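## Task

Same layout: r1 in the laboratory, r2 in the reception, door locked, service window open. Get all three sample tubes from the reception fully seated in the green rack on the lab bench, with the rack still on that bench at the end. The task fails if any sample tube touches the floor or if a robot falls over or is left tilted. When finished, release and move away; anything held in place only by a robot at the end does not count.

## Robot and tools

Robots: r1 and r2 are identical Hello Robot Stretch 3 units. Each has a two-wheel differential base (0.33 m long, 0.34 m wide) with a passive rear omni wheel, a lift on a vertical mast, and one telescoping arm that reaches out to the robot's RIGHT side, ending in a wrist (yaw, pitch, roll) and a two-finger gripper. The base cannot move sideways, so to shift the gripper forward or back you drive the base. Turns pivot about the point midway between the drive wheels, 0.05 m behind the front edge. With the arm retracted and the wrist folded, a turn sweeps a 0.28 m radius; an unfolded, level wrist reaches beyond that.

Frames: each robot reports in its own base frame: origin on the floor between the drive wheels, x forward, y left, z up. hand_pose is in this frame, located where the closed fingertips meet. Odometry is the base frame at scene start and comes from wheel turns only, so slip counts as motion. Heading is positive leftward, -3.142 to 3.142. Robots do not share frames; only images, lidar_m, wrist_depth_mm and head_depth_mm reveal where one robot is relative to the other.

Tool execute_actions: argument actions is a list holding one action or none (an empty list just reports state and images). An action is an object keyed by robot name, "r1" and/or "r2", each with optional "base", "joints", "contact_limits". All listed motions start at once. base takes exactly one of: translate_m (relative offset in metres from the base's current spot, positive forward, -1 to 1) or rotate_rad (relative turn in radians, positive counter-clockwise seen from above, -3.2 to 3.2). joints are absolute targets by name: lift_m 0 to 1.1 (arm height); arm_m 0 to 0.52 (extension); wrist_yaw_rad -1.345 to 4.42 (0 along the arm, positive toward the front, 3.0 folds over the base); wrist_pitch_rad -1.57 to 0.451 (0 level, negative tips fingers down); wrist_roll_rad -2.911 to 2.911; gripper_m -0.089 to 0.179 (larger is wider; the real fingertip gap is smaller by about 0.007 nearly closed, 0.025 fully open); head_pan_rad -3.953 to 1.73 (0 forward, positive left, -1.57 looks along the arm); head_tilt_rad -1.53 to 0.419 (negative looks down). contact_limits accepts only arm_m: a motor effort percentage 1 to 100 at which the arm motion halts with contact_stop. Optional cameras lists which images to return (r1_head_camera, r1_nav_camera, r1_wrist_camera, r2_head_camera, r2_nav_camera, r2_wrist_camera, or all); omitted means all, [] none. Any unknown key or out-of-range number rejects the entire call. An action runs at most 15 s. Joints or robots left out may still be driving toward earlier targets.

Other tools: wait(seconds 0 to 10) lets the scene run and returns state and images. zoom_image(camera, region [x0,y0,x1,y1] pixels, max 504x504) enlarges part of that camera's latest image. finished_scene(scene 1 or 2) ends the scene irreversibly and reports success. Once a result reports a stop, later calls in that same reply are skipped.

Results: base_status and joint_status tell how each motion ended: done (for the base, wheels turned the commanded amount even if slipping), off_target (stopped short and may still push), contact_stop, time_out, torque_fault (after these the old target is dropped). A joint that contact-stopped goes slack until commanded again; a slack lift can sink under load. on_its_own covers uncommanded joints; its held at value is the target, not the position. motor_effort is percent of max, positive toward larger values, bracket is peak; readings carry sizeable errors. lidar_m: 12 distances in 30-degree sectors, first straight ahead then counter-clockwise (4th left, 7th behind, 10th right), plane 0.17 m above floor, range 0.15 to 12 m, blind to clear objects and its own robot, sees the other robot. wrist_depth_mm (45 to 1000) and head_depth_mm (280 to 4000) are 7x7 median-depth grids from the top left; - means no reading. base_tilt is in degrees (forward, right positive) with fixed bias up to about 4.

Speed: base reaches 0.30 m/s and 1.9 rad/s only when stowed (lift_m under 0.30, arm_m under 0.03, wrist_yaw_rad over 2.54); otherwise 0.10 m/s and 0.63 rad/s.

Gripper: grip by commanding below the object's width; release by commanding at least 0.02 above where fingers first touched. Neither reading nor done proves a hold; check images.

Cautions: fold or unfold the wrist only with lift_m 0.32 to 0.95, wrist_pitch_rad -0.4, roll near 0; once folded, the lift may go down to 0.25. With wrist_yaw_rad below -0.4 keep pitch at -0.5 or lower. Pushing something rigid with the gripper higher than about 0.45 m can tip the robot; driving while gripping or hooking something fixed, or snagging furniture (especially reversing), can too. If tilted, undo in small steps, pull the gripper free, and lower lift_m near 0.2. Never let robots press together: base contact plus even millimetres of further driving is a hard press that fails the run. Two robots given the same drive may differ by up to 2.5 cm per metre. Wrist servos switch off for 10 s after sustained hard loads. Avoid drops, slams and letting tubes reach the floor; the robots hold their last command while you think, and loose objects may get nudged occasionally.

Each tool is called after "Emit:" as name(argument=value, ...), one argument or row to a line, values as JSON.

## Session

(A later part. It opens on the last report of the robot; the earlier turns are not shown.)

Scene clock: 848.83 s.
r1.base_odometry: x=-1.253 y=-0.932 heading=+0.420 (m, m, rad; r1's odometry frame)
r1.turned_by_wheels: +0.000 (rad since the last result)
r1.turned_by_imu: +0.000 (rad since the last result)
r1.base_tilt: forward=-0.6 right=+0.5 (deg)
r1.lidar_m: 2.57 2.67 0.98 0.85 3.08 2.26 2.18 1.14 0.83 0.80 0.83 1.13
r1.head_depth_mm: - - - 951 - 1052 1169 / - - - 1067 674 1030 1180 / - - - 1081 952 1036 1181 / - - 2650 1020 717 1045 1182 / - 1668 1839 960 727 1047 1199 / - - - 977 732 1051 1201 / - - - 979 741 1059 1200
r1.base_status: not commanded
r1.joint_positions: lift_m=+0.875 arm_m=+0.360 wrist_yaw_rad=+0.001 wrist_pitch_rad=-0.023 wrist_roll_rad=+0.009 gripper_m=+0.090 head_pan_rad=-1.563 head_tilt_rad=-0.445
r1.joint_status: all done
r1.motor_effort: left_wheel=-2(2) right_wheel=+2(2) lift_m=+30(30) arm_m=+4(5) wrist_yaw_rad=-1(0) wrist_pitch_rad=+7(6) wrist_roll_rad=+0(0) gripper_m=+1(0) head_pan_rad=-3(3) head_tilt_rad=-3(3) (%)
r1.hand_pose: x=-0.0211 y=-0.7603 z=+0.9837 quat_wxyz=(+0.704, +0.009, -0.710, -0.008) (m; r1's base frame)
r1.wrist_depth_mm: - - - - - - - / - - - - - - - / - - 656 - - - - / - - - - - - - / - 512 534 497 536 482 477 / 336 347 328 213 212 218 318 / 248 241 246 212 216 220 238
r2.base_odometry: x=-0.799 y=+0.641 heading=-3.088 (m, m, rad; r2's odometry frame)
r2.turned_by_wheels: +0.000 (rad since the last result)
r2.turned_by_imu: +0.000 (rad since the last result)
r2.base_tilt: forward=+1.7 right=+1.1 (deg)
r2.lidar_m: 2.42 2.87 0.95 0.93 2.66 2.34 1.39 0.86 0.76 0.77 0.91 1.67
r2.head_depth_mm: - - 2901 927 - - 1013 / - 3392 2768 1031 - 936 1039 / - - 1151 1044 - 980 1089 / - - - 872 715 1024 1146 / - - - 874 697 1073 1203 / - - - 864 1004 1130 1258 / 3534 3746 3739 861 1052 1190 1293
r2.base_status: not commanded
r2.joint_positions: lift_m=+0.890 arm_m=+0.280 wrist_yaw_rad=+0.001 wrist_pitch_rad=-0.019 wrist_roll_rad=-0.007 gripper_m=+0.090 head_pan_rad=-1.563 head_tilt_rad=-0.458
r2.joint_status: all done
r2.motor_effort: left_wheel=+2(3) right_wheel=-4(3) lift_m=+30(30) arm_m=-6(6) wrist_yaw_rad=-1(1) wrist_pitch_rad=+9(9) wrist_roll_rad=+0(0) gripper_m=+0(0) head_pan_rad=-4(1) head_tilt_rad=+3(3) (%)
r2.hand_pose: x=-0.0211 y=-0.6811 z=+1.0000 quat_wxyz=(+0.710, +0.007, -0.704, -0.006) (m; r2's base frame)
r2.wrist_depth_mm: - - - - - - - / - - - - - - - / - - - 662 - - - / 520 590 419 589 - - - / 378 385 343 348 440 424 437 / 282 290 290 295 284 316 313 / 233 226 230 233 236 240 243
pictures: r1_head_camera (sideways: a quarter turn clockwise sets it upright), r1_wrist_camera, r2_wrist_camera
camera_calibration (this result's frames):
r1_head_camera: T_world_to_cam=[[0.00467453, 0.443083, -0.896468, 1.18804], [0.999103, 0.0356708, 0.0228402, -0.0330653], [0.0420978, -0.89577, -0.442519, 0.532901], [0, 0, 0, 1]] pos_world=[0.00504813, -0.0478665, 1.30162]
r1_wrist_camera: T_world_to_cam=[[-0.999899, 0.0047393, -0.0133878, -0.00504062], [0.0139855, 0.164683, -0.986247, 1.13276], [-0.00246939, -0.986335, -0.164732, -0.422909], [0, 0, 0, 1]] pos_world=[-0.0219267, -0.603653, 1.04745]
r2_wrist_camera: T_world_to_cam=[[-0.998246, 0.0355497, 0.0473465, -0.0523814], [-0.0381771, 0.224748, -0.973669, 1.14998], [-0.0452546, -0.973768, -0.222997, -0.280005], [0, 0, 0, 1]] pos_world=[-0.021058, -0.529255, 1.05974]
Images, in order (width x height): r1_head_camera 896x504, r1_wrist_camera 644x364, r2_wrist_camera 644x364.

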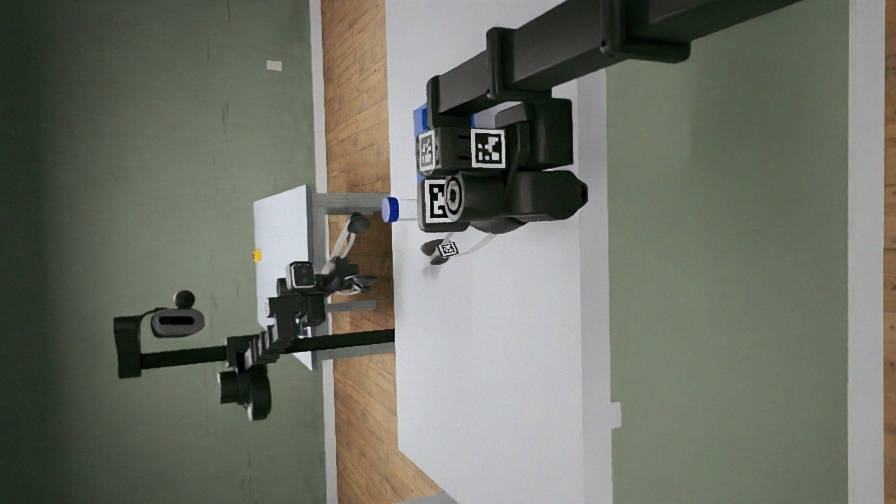

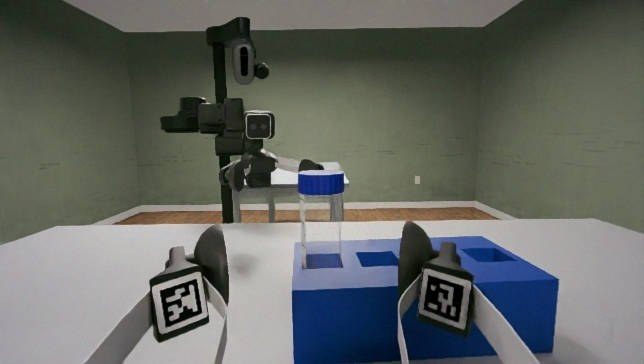

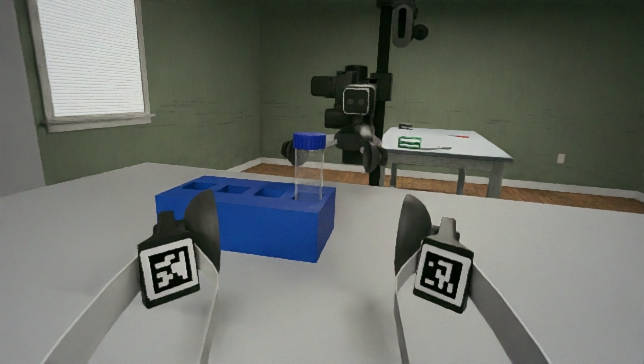

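Emit:
execute_actions(
  actions=[
    {"r2": {"base": {"rotate_rad": 1.22}}, "r1": {"base": {"translate_m": -0.004}, "joints": {"arm_m": 0.438, "lift_m": 0.872}}},
  ],
  cameras=["r1_wrist_camera", "r2_nav_camera", "r1_head_camera"],
)

Scene clock: 875.10 s.
r1.base_odometry: x=-1.257 y=-0.934 heading=+0.420 (m, m, rad; r1's odometry frame)
r1.turned_by_wheels: +0.000 (rad since the last result)
r1.turned_by_imu: +0.000 (rad since the last result)
r1.base_tilt: forward=-0.6 right=+0.5 (deg)
r1.lidar_m: 2.58 2.68 0.98 0.85 3.08 2.25 2.17 1.14 0.83 0.80 0.83 1.13
r1.head_depth_mm: - - - 980 - 1050 1165 / - - - 1097 710 1030 1168 / - - - - 683 1041 1183 / - - 3017 923 719 1042 1186 / - - 2703 959 725 1050 1193 / - - - 971 734 1049 1193 / - - - 985 739 1057 1212
r1.base_status: done
r1.joint_positions: lift_m=+0.872 arm_m=+0.438 wrist_yaw_rad=+0.001 wrist_pitch_rad=-0.023 wrist_roll_rad=+0.009 gripper_m=+0.090 head_pan_rad=-1.563 head_tilt_rad=-0.445
r1.joint_status: all done
r1.motor_effort: left_wheel=-2(6) right_wheel=+2(4) lift_m=+30(33) arm_m=+4(5) wrist_yaw_rad=-1(1) wrist_pitch_rad=+7(6) wrist_roll_rad=+0(0) gripper_m=+0(0) head_pan_rad=-2(3) head_tilt_rad=-2(3) (%)
r1.hand_pose: x=-0.0211 y=-0.8383 z=+0.9807 quat_wxyz=(+0.704, +0.009, -0.710, -0.008) (m; r1's base frame)
r1.wrist_depth_mm: - - - - - - - / - - - - - - - / - - - - 954 - - / - - - - - - - / - - - 440 - 475 470 / 328 337 323 204 203 202 312 / 243 234 239 152 147 150 149
r2.base_odometry: x=-0.799 y=+0.641 heading=-1.868 (m, m, rad; r2's odometry frame)
r2.turned_by_wheels: +1.220 (rad since the last result)
r2.turned_by_imu: +1.201 (rad since the last result)
r2.base_tilt: forward=+1.7 right=+1.0 (deg)
r2.lidar_m: 1.09 0.93 2.46 2.34 1.14 0.80 0.77 0.78 1.04 2.41 2.47 0.95
r2.head_depth_mm: 2001 2094 2037 1995 - - 1359 / 2050 2195 2384 2526 - 1649 1371 / 2030 2200 2398 2530 - 1639 1351 / 2029 2180 2388 2529 2032 1629 1341 / 2004 2155 2345 2561 2065 1623 1339 / 2003 2162 2355 2529 2045 1599 1336 / 2016 2166 2364 2465 2021 1609 1327
r2.base_status: done
r2.joint_positions: lift_m=+0.890 arm_m=+0.280 wrist_yaw_rad=+0.001 wrist_pitch_rad=-0.019 wrist_roll_rad=-0.007 gripper_m=+0.090 head_pan_rad=-1.563 head_tilt_rad=-0.458
r2.joint_status: not commanded
r2.motor_effort: left_wheel=-1(5) right_wheel=+2(9) lift_m=+30(31) arm_m=-7(6) wrist_yaw_rad=-1(1) wrist_pitch_rad=+9(9) wrist_roll_rad=+0(0) gripper_m=+0(1) head_pan_rad=-3(3) head_tilt_rad=+3(3) (%)
r2.hand_pose: x=-0.0211 y=-0.6811 z=+1.0000 quat_wxyz=(+0.710, +0.007, -0.704, -0.006) (m; r2's base frame)
r2.wrist_depth_mm: - - - - - - 815 / - - - - - - 820 / - - - - - - 816 / - - - - - - 799 / - - - - - - 809 / - - - - - - 786 / - - - - - - 806
pictures: r1_head_camera (sideways: a quarter turn clockwise sets it upright), r1_wrist_camera, r2_nav_camera (sideways: a quarter turn counterclockwise sets it upright)
camera_calibration (this result's frames):
r1_head_camera: T_world_to_cam=[[0.00467462, 0.443086, -0.896467, 1.18804], [0.999103, 0.0356705, 0.0228402, -0.0330654], [0.0420976, -0.895769, -0.442522, 0.532904], [0, 0, 0, 1]] pos_world=[0.00504812, -0.0478665, 1.30162]
r1_wrist_camera: T_world_to_cam=[[-0.999899, 0.00473932, -0.0133879, -0.004711], [0.0139857, 0.164683, -0.986247, 1.14265], [-0.00246939, -0.986335, -0.164732, -0.500336], [0, 0, 0, 1]] pos_world=[-0.0219267, -0.681651, 1.04445]
r2_nav_camera: T_world_to_cam=[[-0.012514, -0.441359, 0.897244, -1.12638], [-0.999746, 0.0223598, -0.00294472, 0.0675653], [-0.0187625, -0.897052, -0.441526, 0.526776], [0, 0, 0, 1]] pos_world=[0.0633362, -0.026104, 1.24342]
Images, in order (width x height): r1_head_camera 896x504, r1_wrist_camera 644x364, r2_nav_camera 672x504.

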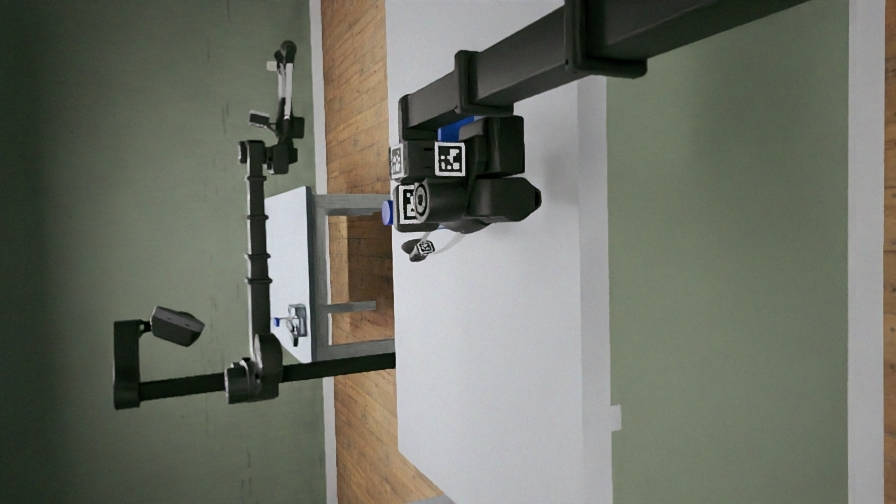

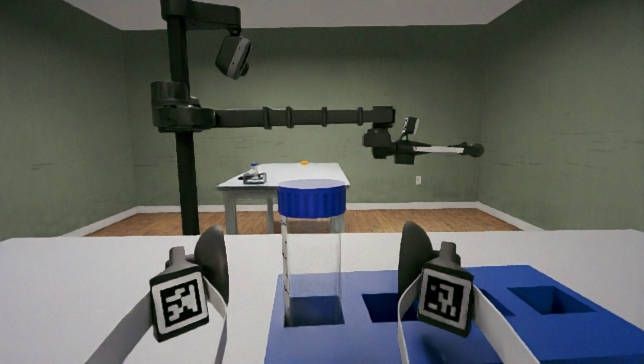

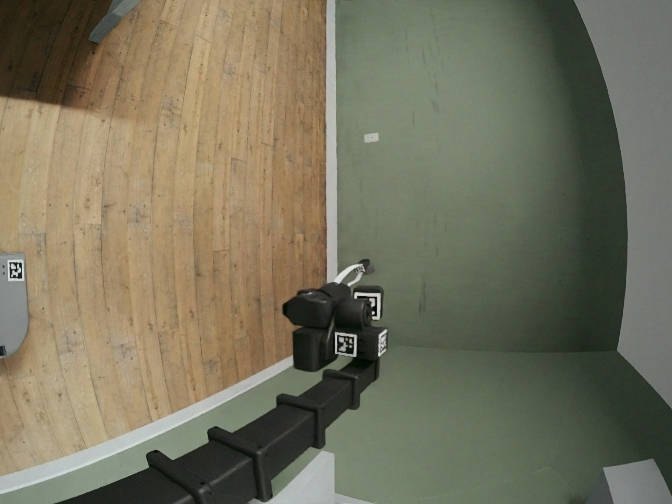

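Emit:
execute_actions(
  actions=[
    {"r2": {"base": {"translate_m": 0.15}}, "r1": {"joints": {"arm_m": 0.448, "gripper_m": 0.005}}},
  ],
  cameras=["r1_wrist_camera"],
)

Scene clock: 883.23 s.
r1.base_odometry: x=-1.257 y=-0.934 heading=+0.420 (m, m, rad; r1's odometry frame)
r1.turned_by_wheels: +0.000 (rad since the last result)
r1.turned_by_imu: +0.000 (rad since the last result)
r1.base_tilt: forward=-0.5 right=+0.5 (deg)
r1.lidar_m: 2.57 2.67 0.98 0.86 3.07 2.25 2.17 1.13 0.83 0.80 0.83 1.13
r1.head_depth_mm: - - - 947 - 1050 1175 / - - - 1101 709 1033 1171 / - - - - 713 1036 1178 / - - 3592 956 722 1043 1189 / - - 3131 961 725 1043 1185 / - - - 972 735 1052 1194 / - - - 981 740 1060 1204
r1.base_status: not commanded
r1.joint_positions: lift_m=+0.872 arm_m=+0.448 wrist_yaw_rad=+0.001 wrist_pitch_rad=-0.023 wrist_roll_rad=+0.009 gripper_m=+0.006 head_pan_rad=-1.563 head_tilt_rad=-0.445
r1.joint_status: all done
r1.motor_effort: left_wheel=-2(2) right_wheel=+3(2) lift_m=+30(30) arm_m=+5(5) wrist_yaw_rad=-1(1) wrist_pitch_rad=+7(6) wrist_roll_rad=+0(0) gripper_m=-10(86) head_pan_rad=-3(4) head_tilt_rad=-3(2) (%)
r1.hand_pose: x=-0.0211 y=-0.8483 z=+0.9807 quat_wxyz=(+0.704, +0.009, -0.710, -0.008) (m; r1's base frame)
r1.wrist_depth_mm: - - - - - - - / - - - - - - - / - - - - - - - / - - - - - - - / - - - 402 - 477 468 / 329 326 338 204 209 201 311 / 242 242 227 152 144 150 149
r2.base_odometry: x=-0.843 y=+0.497 heading=-1.868 (m, m, rad; r2's odometry frame)
r2.turned_by_wheels: +0.000 (rad since the last result)
r2.turned_by_imu: +0.001 (rad since the last result)
r2.base_tilt: forward=+1.7 right=+1.1 (deg)
r2.lidar_m: 1.07 0.79 2.47 2.34 1.36 0.96 0.92 0.94 1.24 2.41 2.46 0.80
r2.head_depth_mm: 2033 2209 2332 2397 - - 1357 / 2032 2183 2375 2540 - 1653 1369 / 2041 2205 2374 2522 - 1649 1355 / 2038 2172 2366 2511 2009 1634 1350 / 2008 2172 2361 2545 2071 1620 1330 / 2022 2176 2334 2541 2029 1600 1332 / 2008 2157 2312 2529 2034 1591 1322
r2.base_status: done
r2.joint_positions: lift_m=+0.890 arm_m=+0.280 wrist_yaw_rad=+0.001 wrist_pitch_rad=-0.019 wrist_roll_rad=-0.007 gripper_m=+0.090 head_pan_rad=-1.563 head_tilt_rad=-0.458
r2.joint_status: not commanded
r2.motor_effort: left_wheel=-1(1) right_wheel=+3(8) lift_m=+30(31) arm_m=-7(7) wrist_yaw_rad=-1(0) wrist_pitch_rad=+9(9) wrist_roll_rad=+0(0) gripper_m=+0(0) head_pan_rad=-3(2) head_tilt_rad=+4(3) (%)
r2.hand_pose: x=-0.0211 y=-0.6811 z=+1.0000 quat_wxyz=(+0.710, +0.007, -0.704, -0.006) (m; r2's base frame)
r2.wrist_depth_mm: - - - - - - 977 / - - - - - - 978 / - - - - - - 979 / - - - - - - 959 / - - - - - - 974 / - - - - - - 964 / - - - - - - 962
pictures: r1_wrist_camera
camera_calibration (this result's frames):
r1_wrist_camera: T_world_to_cam=[[-0.999899, 0.00473444, -0.0133889, -0.00466555], [0.0139858, 0.164683, -0.986247, 1.14429], [-0.00246441, -0.986335, -0.164732, -0.510197], [0, 0, 0, 1]] pos_world=[-0.0219263, -0.691649, 1.04445]
Images, in order (width x height): r1_wrist_camera 644x364.

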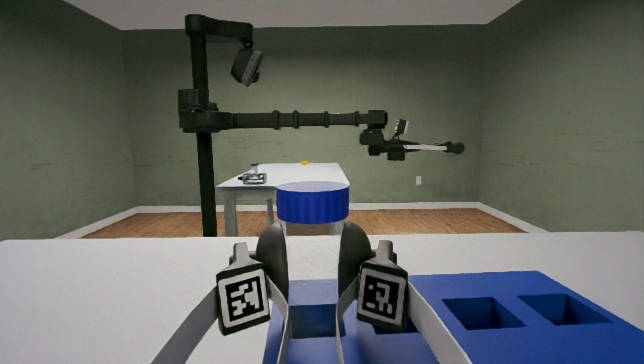

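Emit:
execute_actions(
  actions=[
    {"r2": {"base": {"rotate_rad": 0.5}, "joints": {"gripper_m": 0.075}}, "r1": {"joints": {"lift_m": 0.94}}},
  ],
  cameras=["r1_wrist_camera"],
)

Emit:
execute_actions(
  actions=[
    {"r2": {"base": {"rotate_rad": 1.367}, "joints": {"arm_m": 0.36, "lift_m": 0.86}}, "r1": {"base": {"rotate_rad": 1.54}, "joints": {"arm_m": 0.28}}},
  ],
  cameras=["r1_wrist_camera", "r2_wrist_camera", "r2_head_camera"],
)

Scene clock: 900.70 s.
r1.base_odometry: x=-1.257 y=-0.934 heading=+0.420 (m, m, rad; r1's odometry frame)
r1.turned_by_wheels: +0.000 (rad since the last result)
r1.turned_by_imu: +0.000 (rad since the last result)
r1.base_tilt: forward=-0.5 right=+0.5 (deg)
r1.lidar_m: 2.58 2.67 0.98 0.85 3.08 2.25 2.17 1.14 0.83 0.80 0.83 1.13
r1.head_depth_mm: - - - - 948 1026 1165 / - - - 831 708 1034 1172 / - - 2969 832 711 1036 1173 / - - 3531 922 717 1049 1187 / - 1637 2668 962 725 1047 1193 / - - - 975 733 1044 1201 / - - - 987 741 1049 1201
r1.base_status: not commanded
r1.joint_positions: lift_m=+0.940 arm_m=+0.448 wrist_yaw_rad=+0.001 wrist_pitch_rad=-0.023 wrist_roll_rad=+0.009 gripper_m=+0.006 head_pan_rad=-1.563 head_tilt_rad=-0.445
r1.joint_status: all done
r1.motor_effort: left_wheel=-2(2) right_wheel=+3(2) lift_m=+36(36) arm_m=+4(5) wrist_yaw_rad=-1(1) wrist_pitch_rad=+6(6) wrist_roll_rad=+0(0) gripper_m=-9(10) head_pan_rad=-3(3) head_tilt_rad=-2(4) (%)
r1.hand_pose: x=-0.0211 y=-0.8483 z=+1.0485 quat_wxyz=(+0.704, +0.009, -0.710, -0.008) (m; r1's base frame)
r1.wrist_depth_mm: - - - - - - - / - - - - - - - / - - - - - - - / - - - - - - - / - - - - - - - / 487 477 - 472 - 460 456 / 355 355 333 352 330 345 342
r2.base_odometry: x=-0.843 y=+0.497 heading=-1.368 (m, m, rad; r2's odometry frame)
r2.turned_by_wheels: +0.500 (rad since the last result)
r2.turned_by_imu: +0.492 (rad since the last result)
r2.base_tilt: forward=+1.7 right=+1.0 (deg)
r2.lidar_m: 0.79 2.48 2.33 1.40 0.97 0.91 0.94 1.22 2.40 2.46 0.81 1.00
r2.head_depth_mm: 1984 2107 2241 2399 - - 1351 / 2066 2212 2367 2503 - 1650 1370 / 2163 2346 2500 2635 - 1644 1368 / 2270 2420 2616 2771 2017 1628 1352 / 2391 2577 2749 2811 2069 1615 1339 / 2473 2713 2979 2785 2033 1606 1332 / 2629 2836 3139 2744 2021 1602 1317
r2.base_status: done
r2.joint_positions: lift_m=+0.890 arm_m=+0.280 wrist_yaw_rad=+0.001 wrist_pitch_rad=-0.019 wrist_roll_rad=-0.007 gripper_m=+0.075 head_pan_rad=-1.563 head_tilt_rad=-0.458
r2.joint_status: all done
r2.motor_effort: left_wheel=-1(6) right_wheel=+2(9) lift_m=+31(30) arm_m=-6(7) wrist_yaw_rad=-1(1) wrist_pitch_rad=+9(9) wrist_roll_rad=+0(0) gripper_m=-1(61) head_pan_rad=-2(2) head_tilt_rad=+3(3) (%)
r2.hand_pose: x=-0.0211 y=-0.6811 z=+1.0000 quat_wxyz=(+0.710, +0.007, -0.704, -0.006) (m; r2's base frame)
r2.wrist_depth_mm: - - - - - - - / - - - - - - - / - - - - - - - / - - - - - - - / - - - - - - - / - - - - - - - / - - - - - - -
pictures: r1_wrist_camera
camera_calibration (this result's frames):
r1_wrist_camera: T_world_to_cam=[[-0.999899, 0.00473799, -0.0133877, -0.00375719], [0.0139853, 0.164699, -0.986245, 1.21115], [-0.00246789, -0.986333, -0.164748, -0.499013], [0, 0, 0, 1]] pos_world=[-0.0219266, -0.69165, 1.11223]
Images, in order (width x height): r1_wrist_camera 644x364.

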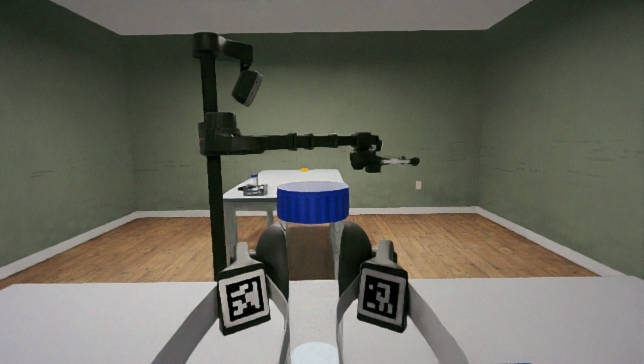

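Scene clock: 904.10 s.
r1.base_odometry: x=-1.257 y=-0.934 heading=+1.960 (m, m, rad; r1's odometry frame)
r1.turned_by_wheels: +1.540 (rad since the last result)
r1.turned_by_imu: +1.575 (rad since the last result)
r1.base_tilt: forward=-0.6 right=+0.5 (deg)
r1.lidar_m: 0.86 3.14 2.27 2.17 1.15 0.83 0.80 0.82 1.11 2.57 2.65 0.98
r1.head_depth_mm: 2158 2289 2452 - 2002 1621 1308 / 2201 2355 2567 - 1975 1600 1313 / 2179 2373 2568 - 1965 1630 1325 / 2196 2400 2582 2741 2140 1636 1333 / 2200 2375 2619 2792 2175 1649 1327 / 2179 2382 2623 2840 2179 1683 1338 / 2193 2376 2593 2789 2194 1664 1342
r1.base_status: done
r1.joint_positions: lift_m=+0.940 arm_m=+0.280 wrist_yaw_rad=+0.001 wrist_pitch_rad=-0.023 wrist_roll_rad=+0.009 gripper_m=+0.006 head_pan_rad=-1.563 head_tilt_rad=-0.445
r1.joint_status: all done
r1.motor_effort: left_wheel=-2(7) right_wheel=+2(10) lift_m=+36(36) arm_m=-3(5) wrist_yaw_rad=+0(1) wrist_pitch_rad=+6(7) wrist_roll_rad=+0(0) gripper_m=-10(10) head_pan_rad=-2(2) head_tilt_rad=-3(3) (%)
r1.hand_pose: x=-0.0212 y=-0.6808 z=+1.0485 quat_wxyz=(+0.704, +0.009, -0.710, -0.008) (m; r1's base frame)
r1.wrist_depth_mm: - - - - - - 867 / - - - - - - 870 / - - - - - - 876 / - - - - - - 904 / - - - - - - 916 / - - - - - - 907 / - - - - - - 922
r2.base_odometry: x=-0.843 y=+0.497 heading=-0.001 (m, m, rad; r2's odometry frame)
r2.turned_by_wheels: +1.367 (rad since the last result)
r2.turned_by_imu: +1.345 (rad since the last result)
r2.base_tilt: forward=+1.7 right=+1.0 (deg)
r2.lidar_m: 1.83 1.07 0.92 0.91 1.05 1.81 2.41 2.76 0.81 0.79 2.77 2.34
r2.head_depth_mm: 2732 2967 2057 1253 933 - - / 2812 3030 2007 1350 - 1610 1366 / 2888 3084 1973 1363 847 1648 1360 / 2943 3176 3420 1342 903 1632 1352 / 3063 3280 3522 2658 930 1064 1221 / 3146 3403 3605 2776 1962 1602 1333 / 3208 3493 3685 2760 2015 1601 1326
r2.base_status: done
r2.joint_positions: lift_m=+0.860 arm_m=+0.360 wrist_yaw_rad=+0.001 wrist_pitch_rad=-0.019 wrist_roll_rad=-0.007 gripper_m=+0.075 head_pan_rad=-1.563 head_tilt_rad=-0.458
r2.joint_status: all done
r2.motor_effort: left_wheel=-1(6) right_wheel=+2(9) lift_m=+31(32) arm_m=+4(6) wrist_yaw_rad=-1(1) wrist_pitch_rad=+9(9) wrist_roll_rad=+0(0) gripper_m=-1(1) head_pan_rad=-3(2) head_tilt_rad=+3(3) (%)
r2.hand_pose: x=-0.0212 y=-0.7604 z=+0.9700 quat_wxyz=(+0.710, +0.007, -0.704, -0.006) (m; r2's base frame)
r2.wrist_depth_mm: - - - - - - - / - - - - - - - / - - - - - - - / - - - - - - - / - - - 667 741 709 722 / - - 459 446 468 514 515 / - - 382 289 396 400 402
pictures: r1_wrist_camera, r2_head_camera (sideways: a quarter turn clockwise sets it upright), r2_wrist_camera
camera_calibration (this result's frames):
r1_wrist_camera: T_world_to_cam=[[-0.999898, 0.00499221, -0.0133887, -0.00444162], [0.0140282, 0.164695, -0.986245, 1.18356], [-0.00271848, -0.986332, -0.164749, -0.333796], [0, 0, 0, 1]] pos_world=[-0.0219518, -0.524138, 1.11223]
r2_head_camera: T_world_to_cam=[[-0.0597884, 0.452593, -0.889711, 1.17365], [0.997796, 0.0014024, -0.0663384, 0.0822885], [-0.0287765, -0.891716, -0.451679, 0.542439], [0, 0, 0, 1]] pos_world=[0.00367283, -0.0475972, 1.29467]
r2_wrist_camera: T_world_to_cam=[[-0.99824, 0.0357134, 0.0473471, -0.0480596], [-0.0381408, 0.224755, -0.973669, 1.1386], [-0.0454145, -0.973761, -0.222997, -0.363919], [0, 0, 0, 1]] pos_world=[-0.021075, -0.60856, 1.02974]
Images, in order (width x height): r1_wrist_camera 644x364, r2_head_camera 896x504, r2_wrist_camera 644x364.

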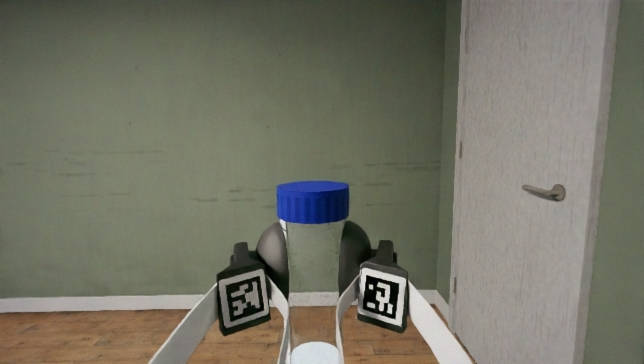

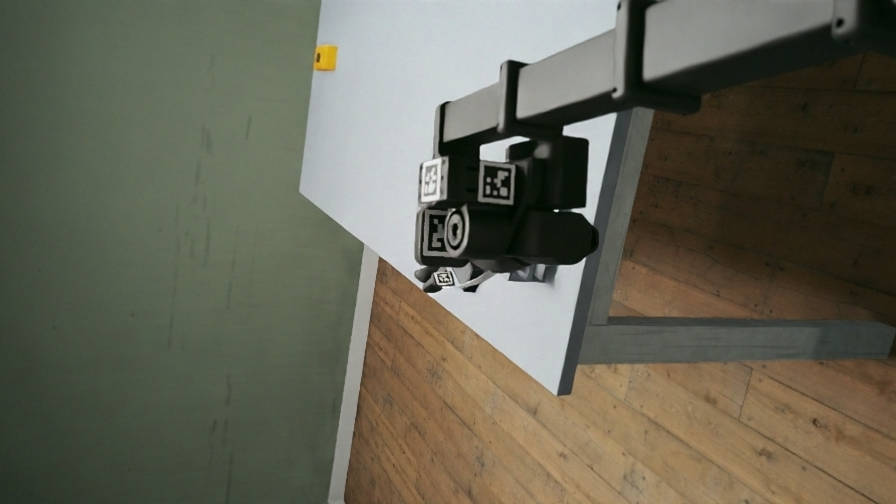

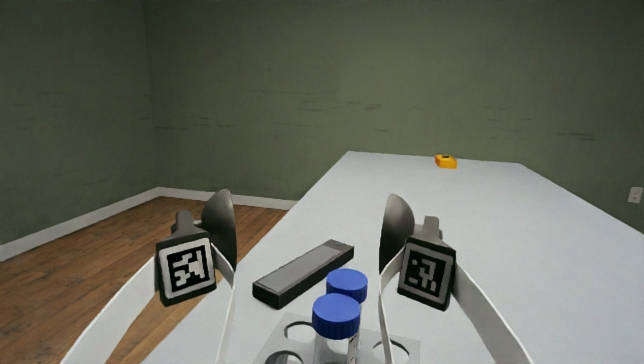

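Emit:
zoom_image(
  camera="r2_wrist_camera",
  region=[240, 230, 440, 364],
)

Region (240, 230, 440, 364) of r2_wrist_camera's 644x364 image, scaled by 2.520; it fills the top 338 rows of this view, and the rest is white.

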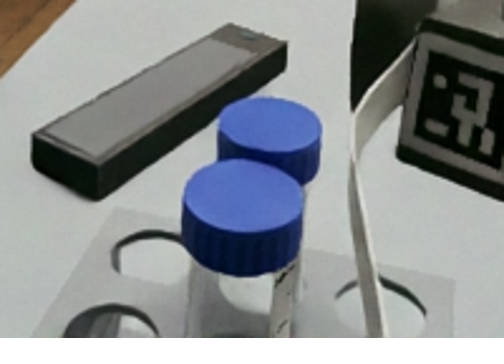

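Emit:
execute_actions(
  actions=[
    {"r2": {"base": {"translate_m": -0.024}, "joints": {"arm_m": 0.431, "lift_m": 0.80}}, "r1": {"base": {"translate_m": 0.10}, "joints": {"lift_m": 0.825}}},
  ],
  cameras=["r2_wrist_camera", "r2_head_camera"],
)

Scene clock: 927.07 s.
r1.base_odometry: x=-1.295 y=-0.841 heading=+1.960 (m, m, rad; r1's odometry frame)
r1.turned_by_wheels: +0.000 (rad since the last result)
r1.turned_by_imu: +0.000 (rad since the last result)
r1.base_tilt: forward=-0.6 right=+0.6 (deg)
r1.lidar_m: 0.76 3.13 2.27 2.17 1.30 0.94 0.90 0.93 1.25 2.57 2.65 0.90
r1.head_depth_mm: 2200 2357 2537 2673 2195 - 1283 / 2210 2384 2587 2741 - 1554 1309 / 2202 2381 2564 2716 - 1546 1323 / 2200 2391 2562 2794 2144 1635 1336 / 2182 2390 2570 2798 2156 1657 1334 / 2211 2376 2596 2843 2168 1649 1337 / 2228 2396 2625 2835 2190 1664 1341
r1.base_status: done
r1.joint_positions: lift_m=+0.825 arm_m=+0.280 wrist_yaw_rad=+0.001 wrist_pitch_rad=-0.023 wrist_roll_rad=+0.009 gripper_m=+0.006 head_pan_rad=-1.563 head_tilt_rad=-0.445
r1.joint_status: all done
r1.motor_effort: left_wheel=-2(3) right_wheel=+2(8) lift_m=+31(32) arm_m=-4(3) wrist_yaw_rad=-1(1) wrist_pitch_rad=+6(6) wrist_roll_rad=+0(0) gripper_m=-10(9) head_pan_rad=-2(3) head_tilt_rad=-3(3) (%)
r1.hand_pose: x=-0.0212 y=-0.6808 z=+0.9337 quat_wxyz=(+0.704, +0.009, -0.710, -0.008) (m; r1's base frame)
r1.wrist_depth_mm: - - - - - - 980 / - - - - - - - / - - - - - - - / - - - - - - - / - - - - - - - / - - - - - - - / - - - - - - -
r2.base_odometry: x=-0.867 y=+0.498 heading=-0.001 (m, m, rad; r2's odometry frame)
r2.turned_by_wheels: +0.000 (rad since the last result)
r2.turned_by_imu: +0.001 (rad since the last result)
r2.base_tilt: forward=+1.7 right=+1.0 (deg)
r2.lidar_m: 1.85 1.07 0.92 0.92 1.06 1.82 2.38 2.73 0.79 0.79 2.79 2.36
r2.head_depth_mm: 2760 2961 2076 1245 894 1479 - / 2843 3022 2009 1238 - - 1344 / 2898 3080 1962 1358 841 1643 1354 / 2966 3185 3405 1338 899 1625 1350 / 3030 3287 3553 1254 924 1526 1278 / 3080 3343 3588 2782 1820 1568 1300 / 3242 3416 3699 2748 1985 1597 1332
r2.base_status: done
r2.joint_positions: lift_m=+0.800 arm_m=+0.431 wrist_yaw_rad=+0.001 wrist_pitch_rad=-0.019 wrist_roll_rad=-0.007 gripper_m=+0.075 head_pan_rad=-1.563 head_tilt_rad=-0.458
r2.joint_status: all done
r2.motor_effort: left_wheel=-1(6) right_wheel=+3(7) lift_m=+31(30) arm_m=+5(5) wrist_yaw_rad=-1(1) wrist_pitch_rad=+9(9) wrist_roll_rad=+0(0) gripper_m=+0(0) head_pan_rad=-3(3) head_tilt_rad=+3(4) (%)
r2.hand_pose: x=-0.0212 y=-0.8314 z=+0.9100 quat_wxyz=(+0.710, +0.007, -0.704, -0.006) (m; r2's base frame)
r2.wrist_depth_mm: - - - - - - - / - - - - - - - / - - - - - - - / - - - 839 843 882 - / - - 510 486 577 535 561 / - - 354 168 366 396 403 / - 291 240 198 292 308 315
pictures: r2_head_camera (sideways: a quarter turn clockwise sets it upright), r2_wrist_camera
camera_calibration (this result's frames):
r2_head_camera: T_world_to_cam=[[-0.0597884, 0.452593, -0.889711, 1.17365], [0.997796, 0.0014024, -0.0663384, 0.0822885], [-0.0287765, -0.891716, -0.451679, 0.542439], [0, 0, 0, 1]] pos_world=[0.00367283, -0.0475972, 1.29467]
r2_wrist_camera: T_world_to_cam=[[-0.99824, 0.0357189, 0.0473471, -0.0426803], [-0.0381395, 0.224755, -0.973669, 1.09612], [-0.0454199, -0.97376, -0.222997, -0.446413], [0, 0, 0, 1]] pos_world=[-0.0210756, -0.679534, 0.969734]
Images, in order (width x height): r2_head_camera 896x504, r2_wrist_camera 644x364.

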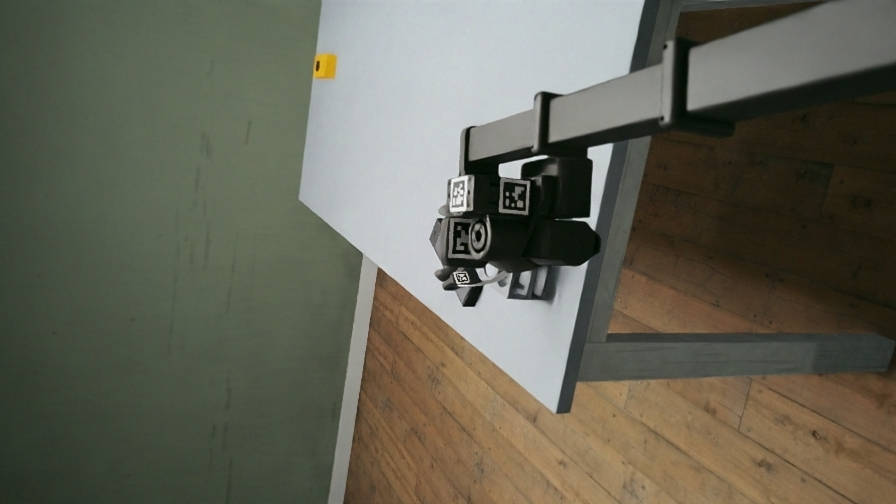

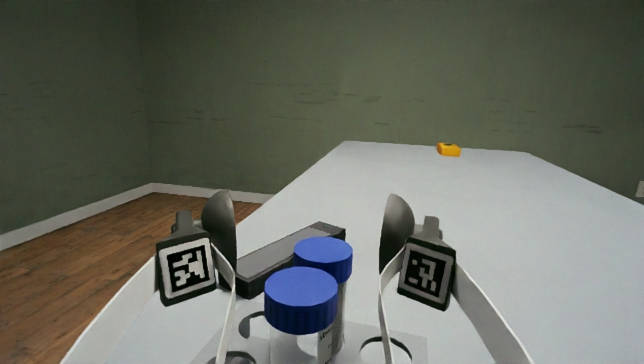

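Emit:
execute_actions(
  actions=[
    {"r2": {"joints": {"arm_m": 0.429, "lift_m": 0.742}}, "r1": {"base": {"rotate_rad": 0.6}}},
  ],
  cameras=["r2_wrist_camera"],
)

Scene clock: 932.00 s.
r1.base_odometry: x=-1.295 y=-0.841 heading=+2.559 (m, m, rad; r1's odometry frame)
r1.turned_by_wheels: +0.600 (rad since the last result)
r1.turned_by_imu: +0.614 (rad since the last result)
r1.base_tilt: forward=-0.6 right=+0.5 (deg)
r1.lidar_m: 2.89 2.22 2.17 1.20 0.92 0.90 0.95 1.36 2.57 2.72 0.89 0.76
r1.head_depth_mm: 2230 2385 2553 2662 2194 - 1277 / 2361 2554 2743 2899 - 1574 1316 / 2505 2694 2977 3054 - 1556 1312 / 2667 2937 3251 3099 2137 1632 1320 / 2863 3168 3557 3164 2177 1646 1334 / 3205 3449 3863 3197 1987 1216 1269 / 3383 3695 3988 3239 961 1676 1351
r1.base_status: done
r1.joint_positions: lift_m=+0.825 arm_m=+0.280 wrist_yaw_rad=+0.001 wrist_pitch_rad=-0.023 wrist_roll_rad=+0.009 gripper_m=+0.006 head_pan_rad=-1.563 head_tilt_rad=-0.445
r1.joint_status: not commanded
r1.motor_effort: left_wheel=-2(7) right_wheel=+2(8) lift_m=+30(30) arm_m=-3(3) wrist_yaw_rad=-1(1) wrist_pitch_rad=+6(6) wrist_roll_rad=+0(0) gripper_m=-10(10) head_pan_rad=-3(3) head_tilt_rad=-3(2) (%)
r1.hand_pose: x=-0.0212 y=-0.6808 z=+0.9337 quat_wxyz=(+0.704, +0.009, -0.710, -0.008) (m; r1's base frame)
r1.wrist_depth_mm: - - - - - - - / - - - - - - - / - - - - - - - / - - - - - - - / - - - - - - - / - - - - - - - / 431 - - - - - -
r2.base_odometry: x=-0.867 y=+0.498 heading=-0.001 (m, m, rad; r2's odometry frame)
r2.turned_by_wheels: +0.000 (rad since the last result)
r2.turned_by_imu: +0.001 (rad since the last result)
r2.base_tilt: forward=+1.7 right=+1.0 (deg)
r2.lidar_m: 1.85 1.07 0.92 0.92 1.06 1.82 2.38 2.73 0.79 0.80 2.79 2.37
r2.head_depth_mm: 2761 2959 2052 1246 893 1544 1406 / 2829 3023 2022 1227 919 - - / 2879 3084 1967 1217 - 1637 1355 / 2929 3165 3390 1218 - 1638 1339 / 3069 3275 3573 1256 929 1529 1274 / 3119 3359 3636 2793 1821 1555 1304 / 3196 3436 3638 2754 2007 1598 1324
r2.base_status: not commanded
r2.joint_positions: lift_m=+0.742 arm_m=+0.429 wrist_yaw_rad=+0.001 wrist_pitch_rad=-0.019 wrist_roll_rad=-0.007 gripper_m=+0.075 head_pan_rad=-1.563 head_tilt_rad=-0.458
r2.joint_status: all done
r2.motor_effort: left_wheel=-1(2) right_wheel=+3(3) lift_m=+30(31) arm_m=-7(8) wrist_yaw_rad=-1(1) wrist_pitch_rad=+9(9) wrist_roll_rad=+0(0) gripper_m=+0(0) head_pan_rad=-3(3) head_tilt_rad=+3(4) (%)
r2.hand_pose: x=-0.0212 y=-0.8301 z=+0.8520 quat_wxyz=(+0.710, +0.007, -0.704, -0.006) (m; r2's base frame)
r2.wrist_depth_mm: - - - - - - - / - - - - - - - / - - - - - - - / - - - 138 618 634 658 / - - 339 223 422 397 404 / - 264 163 176 211 287 290 / 216 196 176 157 145 224 226
pictures: r2_wrist_camera
camera_calibration (this result's frames):
r2_wrist_camera: T_world_to_cam=[[-0.99824, 0.0357187, 0.0473472, -0.0399805], [-0.0381397, 0.224755, -0.973669, 1.03937], [-0.0454197, -0.97376, -0.222997, -0.458101], [0, 0, 0, 1]] pos_world=[-0.0210756, -0.678257, 0.911743]
Images, in order (width x height): r2_wrist_camera 644x364.

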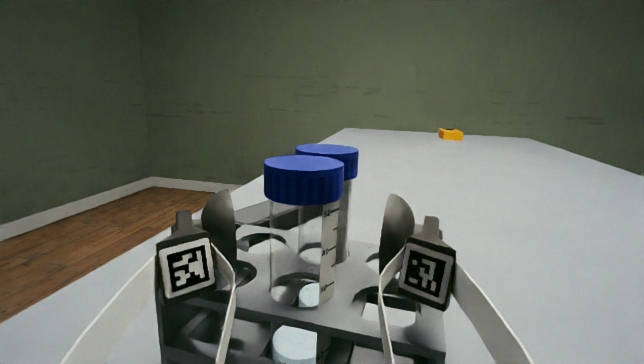

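Emit:
execute_actions(
  actions=[
    {"r2": {"joints": {"arm_m": 0.422, "gripper_m": 0.005}}, "r1": {"base": {"rotate_rad": 0.906}, "joints": {"arm_m": 0.34}}},
  ],
  cameras=["r2_wrist_camera", "r1_wrist_camera", "r1_head_camera"],
)

Scene clock: 942.10 s.
r1.base_odometry: x=-1.295 y=-0.841 heading=-2.818 (m, m, rad; r1's odometry frame)
r1.turned_by_wheels: +0.906 (rad since the last result)
r1.turned_by_imu: +0.927 (rad since the last result)
r1.base_tilt: forward=-0.6 right=+0.5 (deg)
r1.lidar_m: 2.17 1.37 0.95 0.90 0.92 1.20 2.57 2.62 0.90 0.75 0.76 2.31
r1.head_depth_mm: 2993 3217 3444 1241 924 - 1269 / 2955 3191 3332 1331 - 1616 1318 / 2907 3167 3354 1345 - 1623 1316 / 2910 3140 3324 1292 912 1647 1329 / 2947 3103 3408 1289 899 999 1230 / 2900 3149 3404 3148 2097 1655 1342 / 2910 3112 3404 3255 2193 1668 1338
r1.base_status: done
r1.joint_positions: lift_m=+0.825 arm_m=+0.340 wrist_yaw_rad=+0.001 wrist_pitch_rad=-0.023 wrist_roll_rad=+0.009 gripper_m=+0.006 head_pan_rad=-1.563 head_tilt_rad=-0.445
r1.joint_status: all done
r1.motor_effort: left_wheel=-2(7) right_wheel=+2(9) lift_m=+30(30) arm_m=+4(6) wrist_yaw_rad=-1(1) wrist_pitch_rad=+6(7) wrist_roll_rad=+0(0) gripper_m=-9(10) head_pan_rad=-3(3) head_tilt_rad=-3(2) (%)
r1.hand_pose: x=-0.0212 y=-0.7404 z=+0.9337 quat_wxyz=(+0.704, +0.009, -0.710, -0.008) (m; r1's base frame)
r1.wrist_depth_mm: - - - - - - - / - - - - - - - / - - - - - - - / - - - - - - - / - - 892 661 789 772 - / - - 549 522 536 509 506 / - 394 290 329 367 384 381
r2.base_odometry: x=-0.867 y=+0.498 heading=-0.001 (m, m, rad; r2's odometry frame)
r2.turned_by_wheels: +0.000 (rad since the last result)
r2.turned_by_imu: +0.001 (rad since the last result)
r2.base_tilt: forward=+1.7 right=+1.1 (deg)
r2.lidar_m: 1.85 1.07 0.92 0.92 1.06 1.82 2.38 2.74 0.79 0.79 2.79 2.37
r2.head_depth_mm: 2771 2927 2048 1249 891 1534 1415 / 2811 3012 2019 1224 920 - - / 2907 3100 1969 1212 - 1647 1357 / 2988 3159 3424 1202 - 1632 1350 / 3036 3261 3589 1258 928 1526 1283 / 3122 3380 3584 2802 1833 1561 1298 / 3182 3453 3637 2716 2010 1589 1323
r2.base_status: not commanded
r2.joint_positions: lift_m=+0.742 arm_m=+0.422 wrist_yaw_rad=+0.001 wrist_pitch_rad=-0.019 wrist_roll_rad=-0.007 gripper_m=+0.005 head_pan_rad=-1.563 head_tilt_rad=-0.458
r2.joint_status: all done
r2.motor_effort: left_wheel=-2(1) right_wheel=+2(3) lift_m=+31(30) arm_m=-6(7) wrist_yaw_rad=-1(1) wrist_pitch_rad=+9(9) wrist_roll_rad=+0(0) gripper_m=-8(82) head_pan_rad=-4(3) head_tilt_rad=+3(3) (%)
r2.hand_pose: x=-0.0212 y=-0.8231 z=+0.8520 quat_wxyz=(+0.710, +0.007, -0.704, -0.006) (m; r2's base frame)
r2.wrist_depth_mm: - - - - - - - / - - - - - - - / - - - - - - - / - - - 146 613 644 666 / - - 366 329 389 396 406 / - 265 161 184 254 286 290 / 209 210 178 165 162 224 225
pictures: r1_head_camera (sideways: a quarter turn clockwise sets it upright), r1_wrist_camera, r2_wrist_camera
camera_calibration (this result's frames):
r1_head_camera: T_world_to_cam=[[0.0047086, 0.443249, -0.896386, 1.18794], [0.999105, 0.0355869, 0.0228453, -0.033072], [0.0420258, -0.895692, -0.442684, 0.533116], [0, 0, 0, 1]] pos_world=[0.00504432, -0.0478664, 1.30161]
r1_wrist_camera: T_world_to_cam=[[-0.999897, 0.00508584, -0.0133899, -0.00563492], [0.0140447, 0.164694, -0.986245, 1.08015], [-0.00281065, -0.986332, -0.164748, -0.411431], [0, 0, 0, 1]] pos_world=[-0.0219611, -0.583672, 0.997432]
r2_wrist_camera: T_world_to_cam=[[-0.99824, 0.0357153, 0.0473464, -0.0402318], [-0.0381397, 0.224755, -0.973669, 1.0378], [-0.0454162, -0.973761, -0.222997, -0.451285], [0, 0, 0, 1]] pos_world=[-0.0210753, -0.671257, 0.911743]
Images, in order (width x height): r1_head_camera 896x504, r1_wrist_camera 644x364, r2_wrist_camera 644x364.

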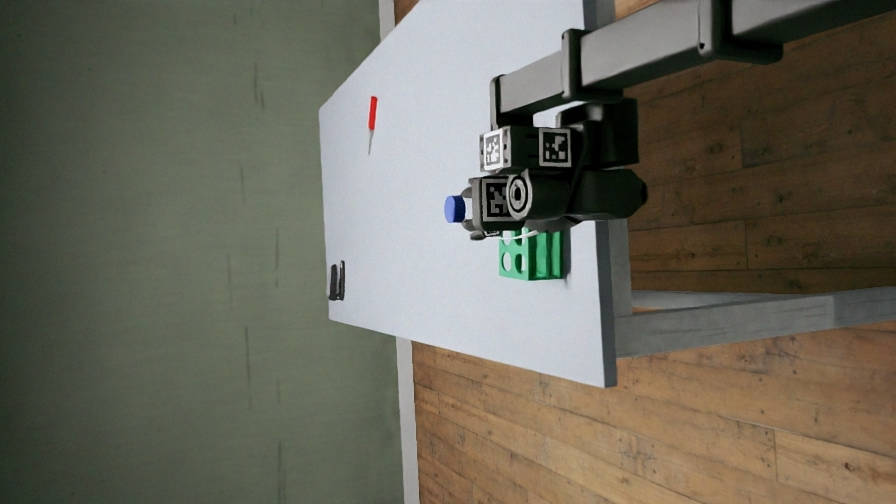

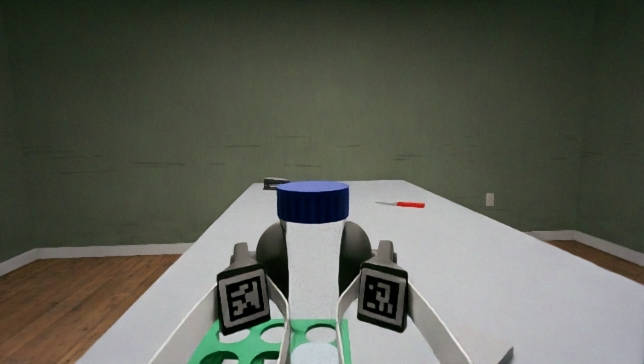

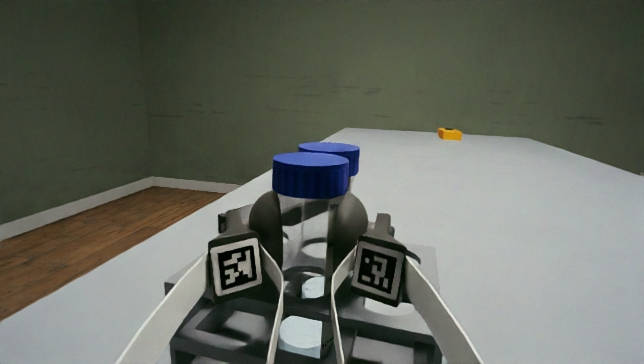

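Emit:
zoom_image(
  camera="r1_wrist_camera",
  region=[170, 270, 400, 364],
)

Emit:
zoom_image(
  camera="r1_head_camera",
  region=[430, 170, 590, 300],
)

Region (170, 270, 400, 364) of r1_wrist_camera's 644x364 image, scaled by 2.191; it fills the top 206 rows of this view, and the rest is white.

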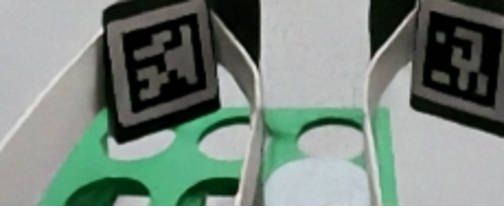

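Region (430, 170, 590, 300) of r1_head_camera's 896x504 image, scaled by 3.150, with more detail than that image has; it fills the top 410 rows of this view, and the rest is white.

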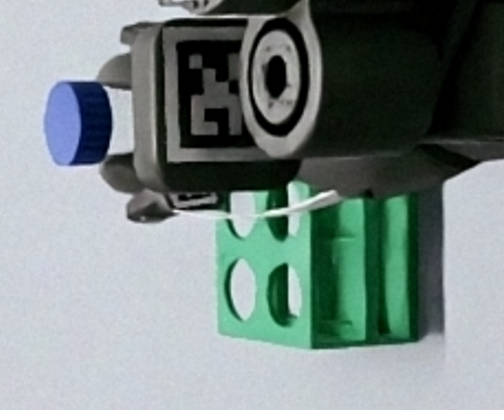

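Emit:
execute_actions(
  actions=[
    {"r2": {"joints": {"lift_m": 0.83}}, "r1": {"base": {"translate_m": -0.004}, "joints": {"arm_m": 0.458, "lift_m": 0.805}}},
  ],
  cameras=["r2_wrist_camera", "r1_wrist_camera", "r1_head_camera"],
)

Emit:
zoom_image(
  camera="r1_head_camera",
  region=[400, 160, 580, 300],
)

Scene clock: 981.20 s.
r1.base_odometry: x=-1.291 y=-0.840 heading=-2.818 (m, m, rad; r1's odometry frame)
r1.turned_by_wheels: +0.000 (rad since the last result)
r1.turned_by_imu: +0.000 (rad since the last result)
r1.base_tilt: forward=-0.6 right=+0.5 (deg)
r1.lidar_m: 2.18 1.37 0.95 0.90 0.92 1.20 2.57 2.62 0.89 0.76 0.77 2.30
r1.head_depth_mm: 2956 3171 3547 1238 908 - 1281 / 3004 3183 3391 1336 900 1622 1301 / 2930 3204 3349 1458 895 1628 1316 / 2963 3142 3321 1290 907 1636 1322 / 2928 3143 3379 1288 902 1012 1166 / 2884 3117 3404 3212 2079 1654 1338 / 2909 3137 3419 3193 2208 1671 1340
r1.base_status: done
r1.joint_positions: lift_m=+0.805 arm_m=+0.458 wrist_yaw_rad=+0.001 wrist_pitch_rad=-0.023 wrist_roll_rad=+0.009 gripper_m=+0.006 head_pan_rad=-1.563 head_tilt_rad=-0.445
r1.joint_status: all done
r1.motor_effort: left_wheel=-2(6) right_wheel=+2(4) lift_m=+30(29) arm_m=+4(4) wrist_yaw_rad=-1(1) wrist_pitch_rad=+7(6) wrist_roll_rad=+0(0) gripper_m=-9(10) head_pan_rad=-2(2) head_tilt_rad=-2(3) (%)
r1.hand_pose: x=-0.0212 y=-0.8583 z=+0.9137 quat_wxyz=(+0.704, +0.009, -0.710, -0.008) (m; r1's base frame)
r1.wrist_depth_mm: - - - - - - - / - - - - - - - / - - - - - - - / - - - - - - - / - - 742 595 723 714 - / - 521 498 477 487 469 462 / - 358 341 355 335 349 346
r2.base_odometry: x=-0.867 y=+0.498 heading=-0.001 (m, m, rad; r2's odometry frame)
r2.turned_by_wheels: +0.000 (rad since the last result)
r2.turned_by_imu: +0.001 (rad since the last result)
r2.base_tilt: forward=+1.6 right=+1.1 (deg)
r2.lidar_m: 1.84 1.07 0.92 0.92 1.06 1.82 2.38 2.73 0.79 0.79 2.78 2.36
r2.head_depth_mm: 2766 2959 2070 1244 911 - - / 2812 2983 2027 1296 - 1572 1355 / 2901 3122 1982 1368 852 1647 1355 / 2948 3195 3452 1301 896 1630 1334 / 3029 3315 3566 1255 925 1529 1276 / 3099 3383 3670 2787 1817 1556 1300 / 3219 3461 3695 2772 2017 1589 1322
r2.base_status: not commanded
r2.joint_positions: lift_m=+0.830 arm_m=+0.422 wrist_yaw_rad=+0.001 wrist_pitch_rad=-0.019 wrist_roll_rad=-0.007 gripper_m=+0.005 head_pan_rad=-1.563 head_tilt_rad=-0.458
r2.joint_status: all done
r2.motor_effort: left_wheel=-2(2) right_wheel=+3(2) lift_m=+40(41) arm_m=-7(6) wrist_yaw_rad=-1(1) wrist_pitch_rad=+9(10) wrist_roll_rad=+0(0) gripper_m=-8(8) head_pan_rad=-3(3) head_tilt_rad=+3(4) (%)
r2.hand_pose: x=-0.0212 y=-0.8231 z=+0.9396 quat_wxyz=(+0.710, +0.007, -0.704, -0.007) (m; r2's base frame)
r2.wrist_depth_mm: - - - - - - - / - - - - - - - / - - - - - - - / - - - 146 963 - - / - - - 580 619 633 641 / - - 389 213 441 454 459 / - - 336 182 344 359 356
pictures: r1_head_camera (sideways: a quarter turn clockwise sets it upright), r1_wrist_camera, r2_wrist_camera
camera_calibration (this result's frames):
r1_head_camera: T_world_to_cam=[[0.00470849, 0.443256, -0.896383, 1.18793], [0.999105, 0.0355868, 0.0228456, -0.0330724], [0.0420259, -0.895688, -0.442692, 0.533126], [0, 0, 0, 1]] pos_world=[0.00504432, -0.0478664, 1.30161]
r1_wrist_camera: T_world_to_cam=[[-0.999897, 0.00509348, -0.0133898, -0.00529822], [0.0140459, 0.164696, -0.986244, 1.07985], [-0.00281818, -0.986331, -0.16475, -0.531086], [0, 0, 0, 1]] pos_world=[-0.0219619, -0.701646, 0.97743]
r2_wrist_camera: T_world_to_cam=[[-0.99824, 0.0356974, 0.0473628, -0.0444094], [-0.0381403, 0.22517, -0.973573, 1.12332], [-0.0454187, -0.973665, -0.223412, -0.431275], [0, 0, 0, 1]] pos_world=[-0.0210755, -0.67127, 0.999383]
Images, in order (width x height): r1_head_camera 896x504, r1_wrist_camera 644x364, r2_wrist_camera 644x364.

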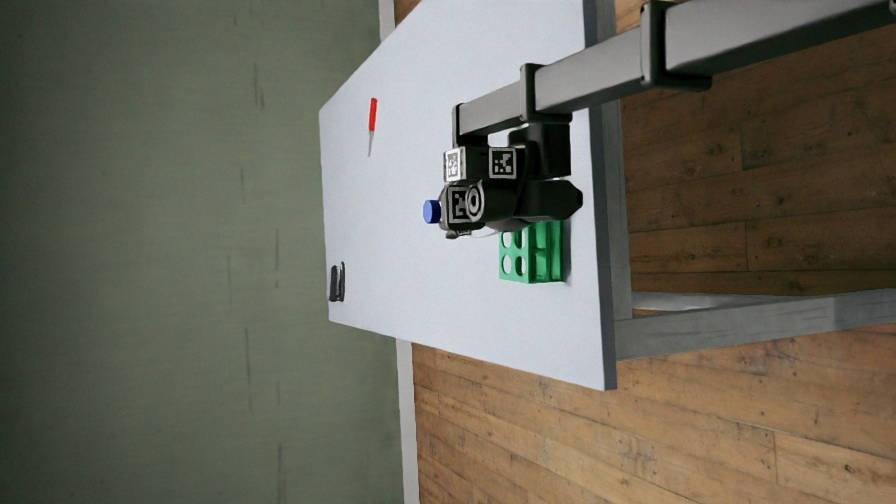

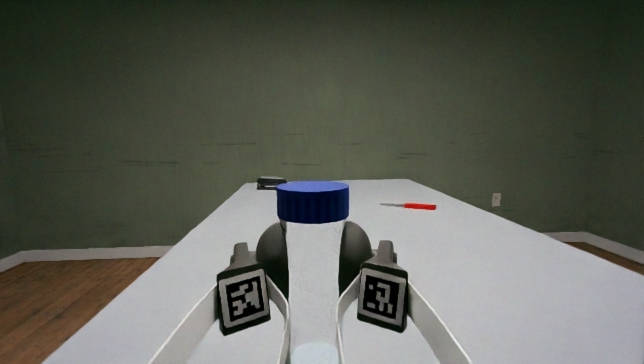

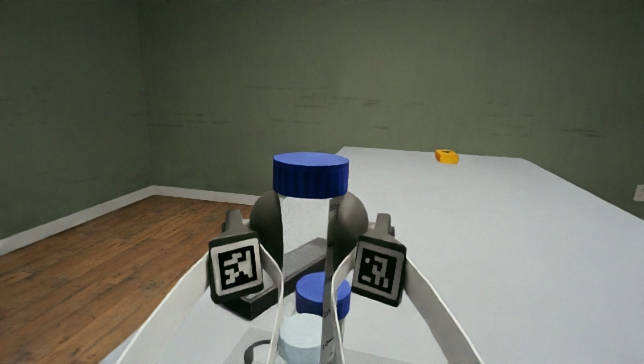

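Region (400, 160, 580, 300) of r1_head_camera's 896x504 image, scaled by 2.800, with more detail than that image has.

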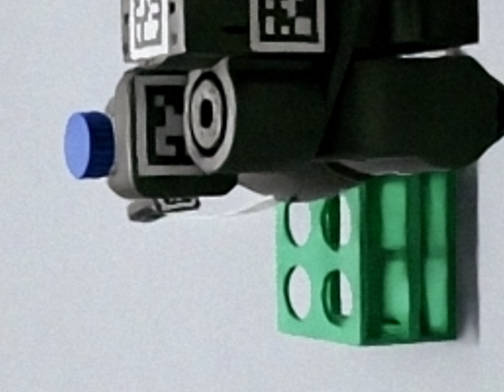

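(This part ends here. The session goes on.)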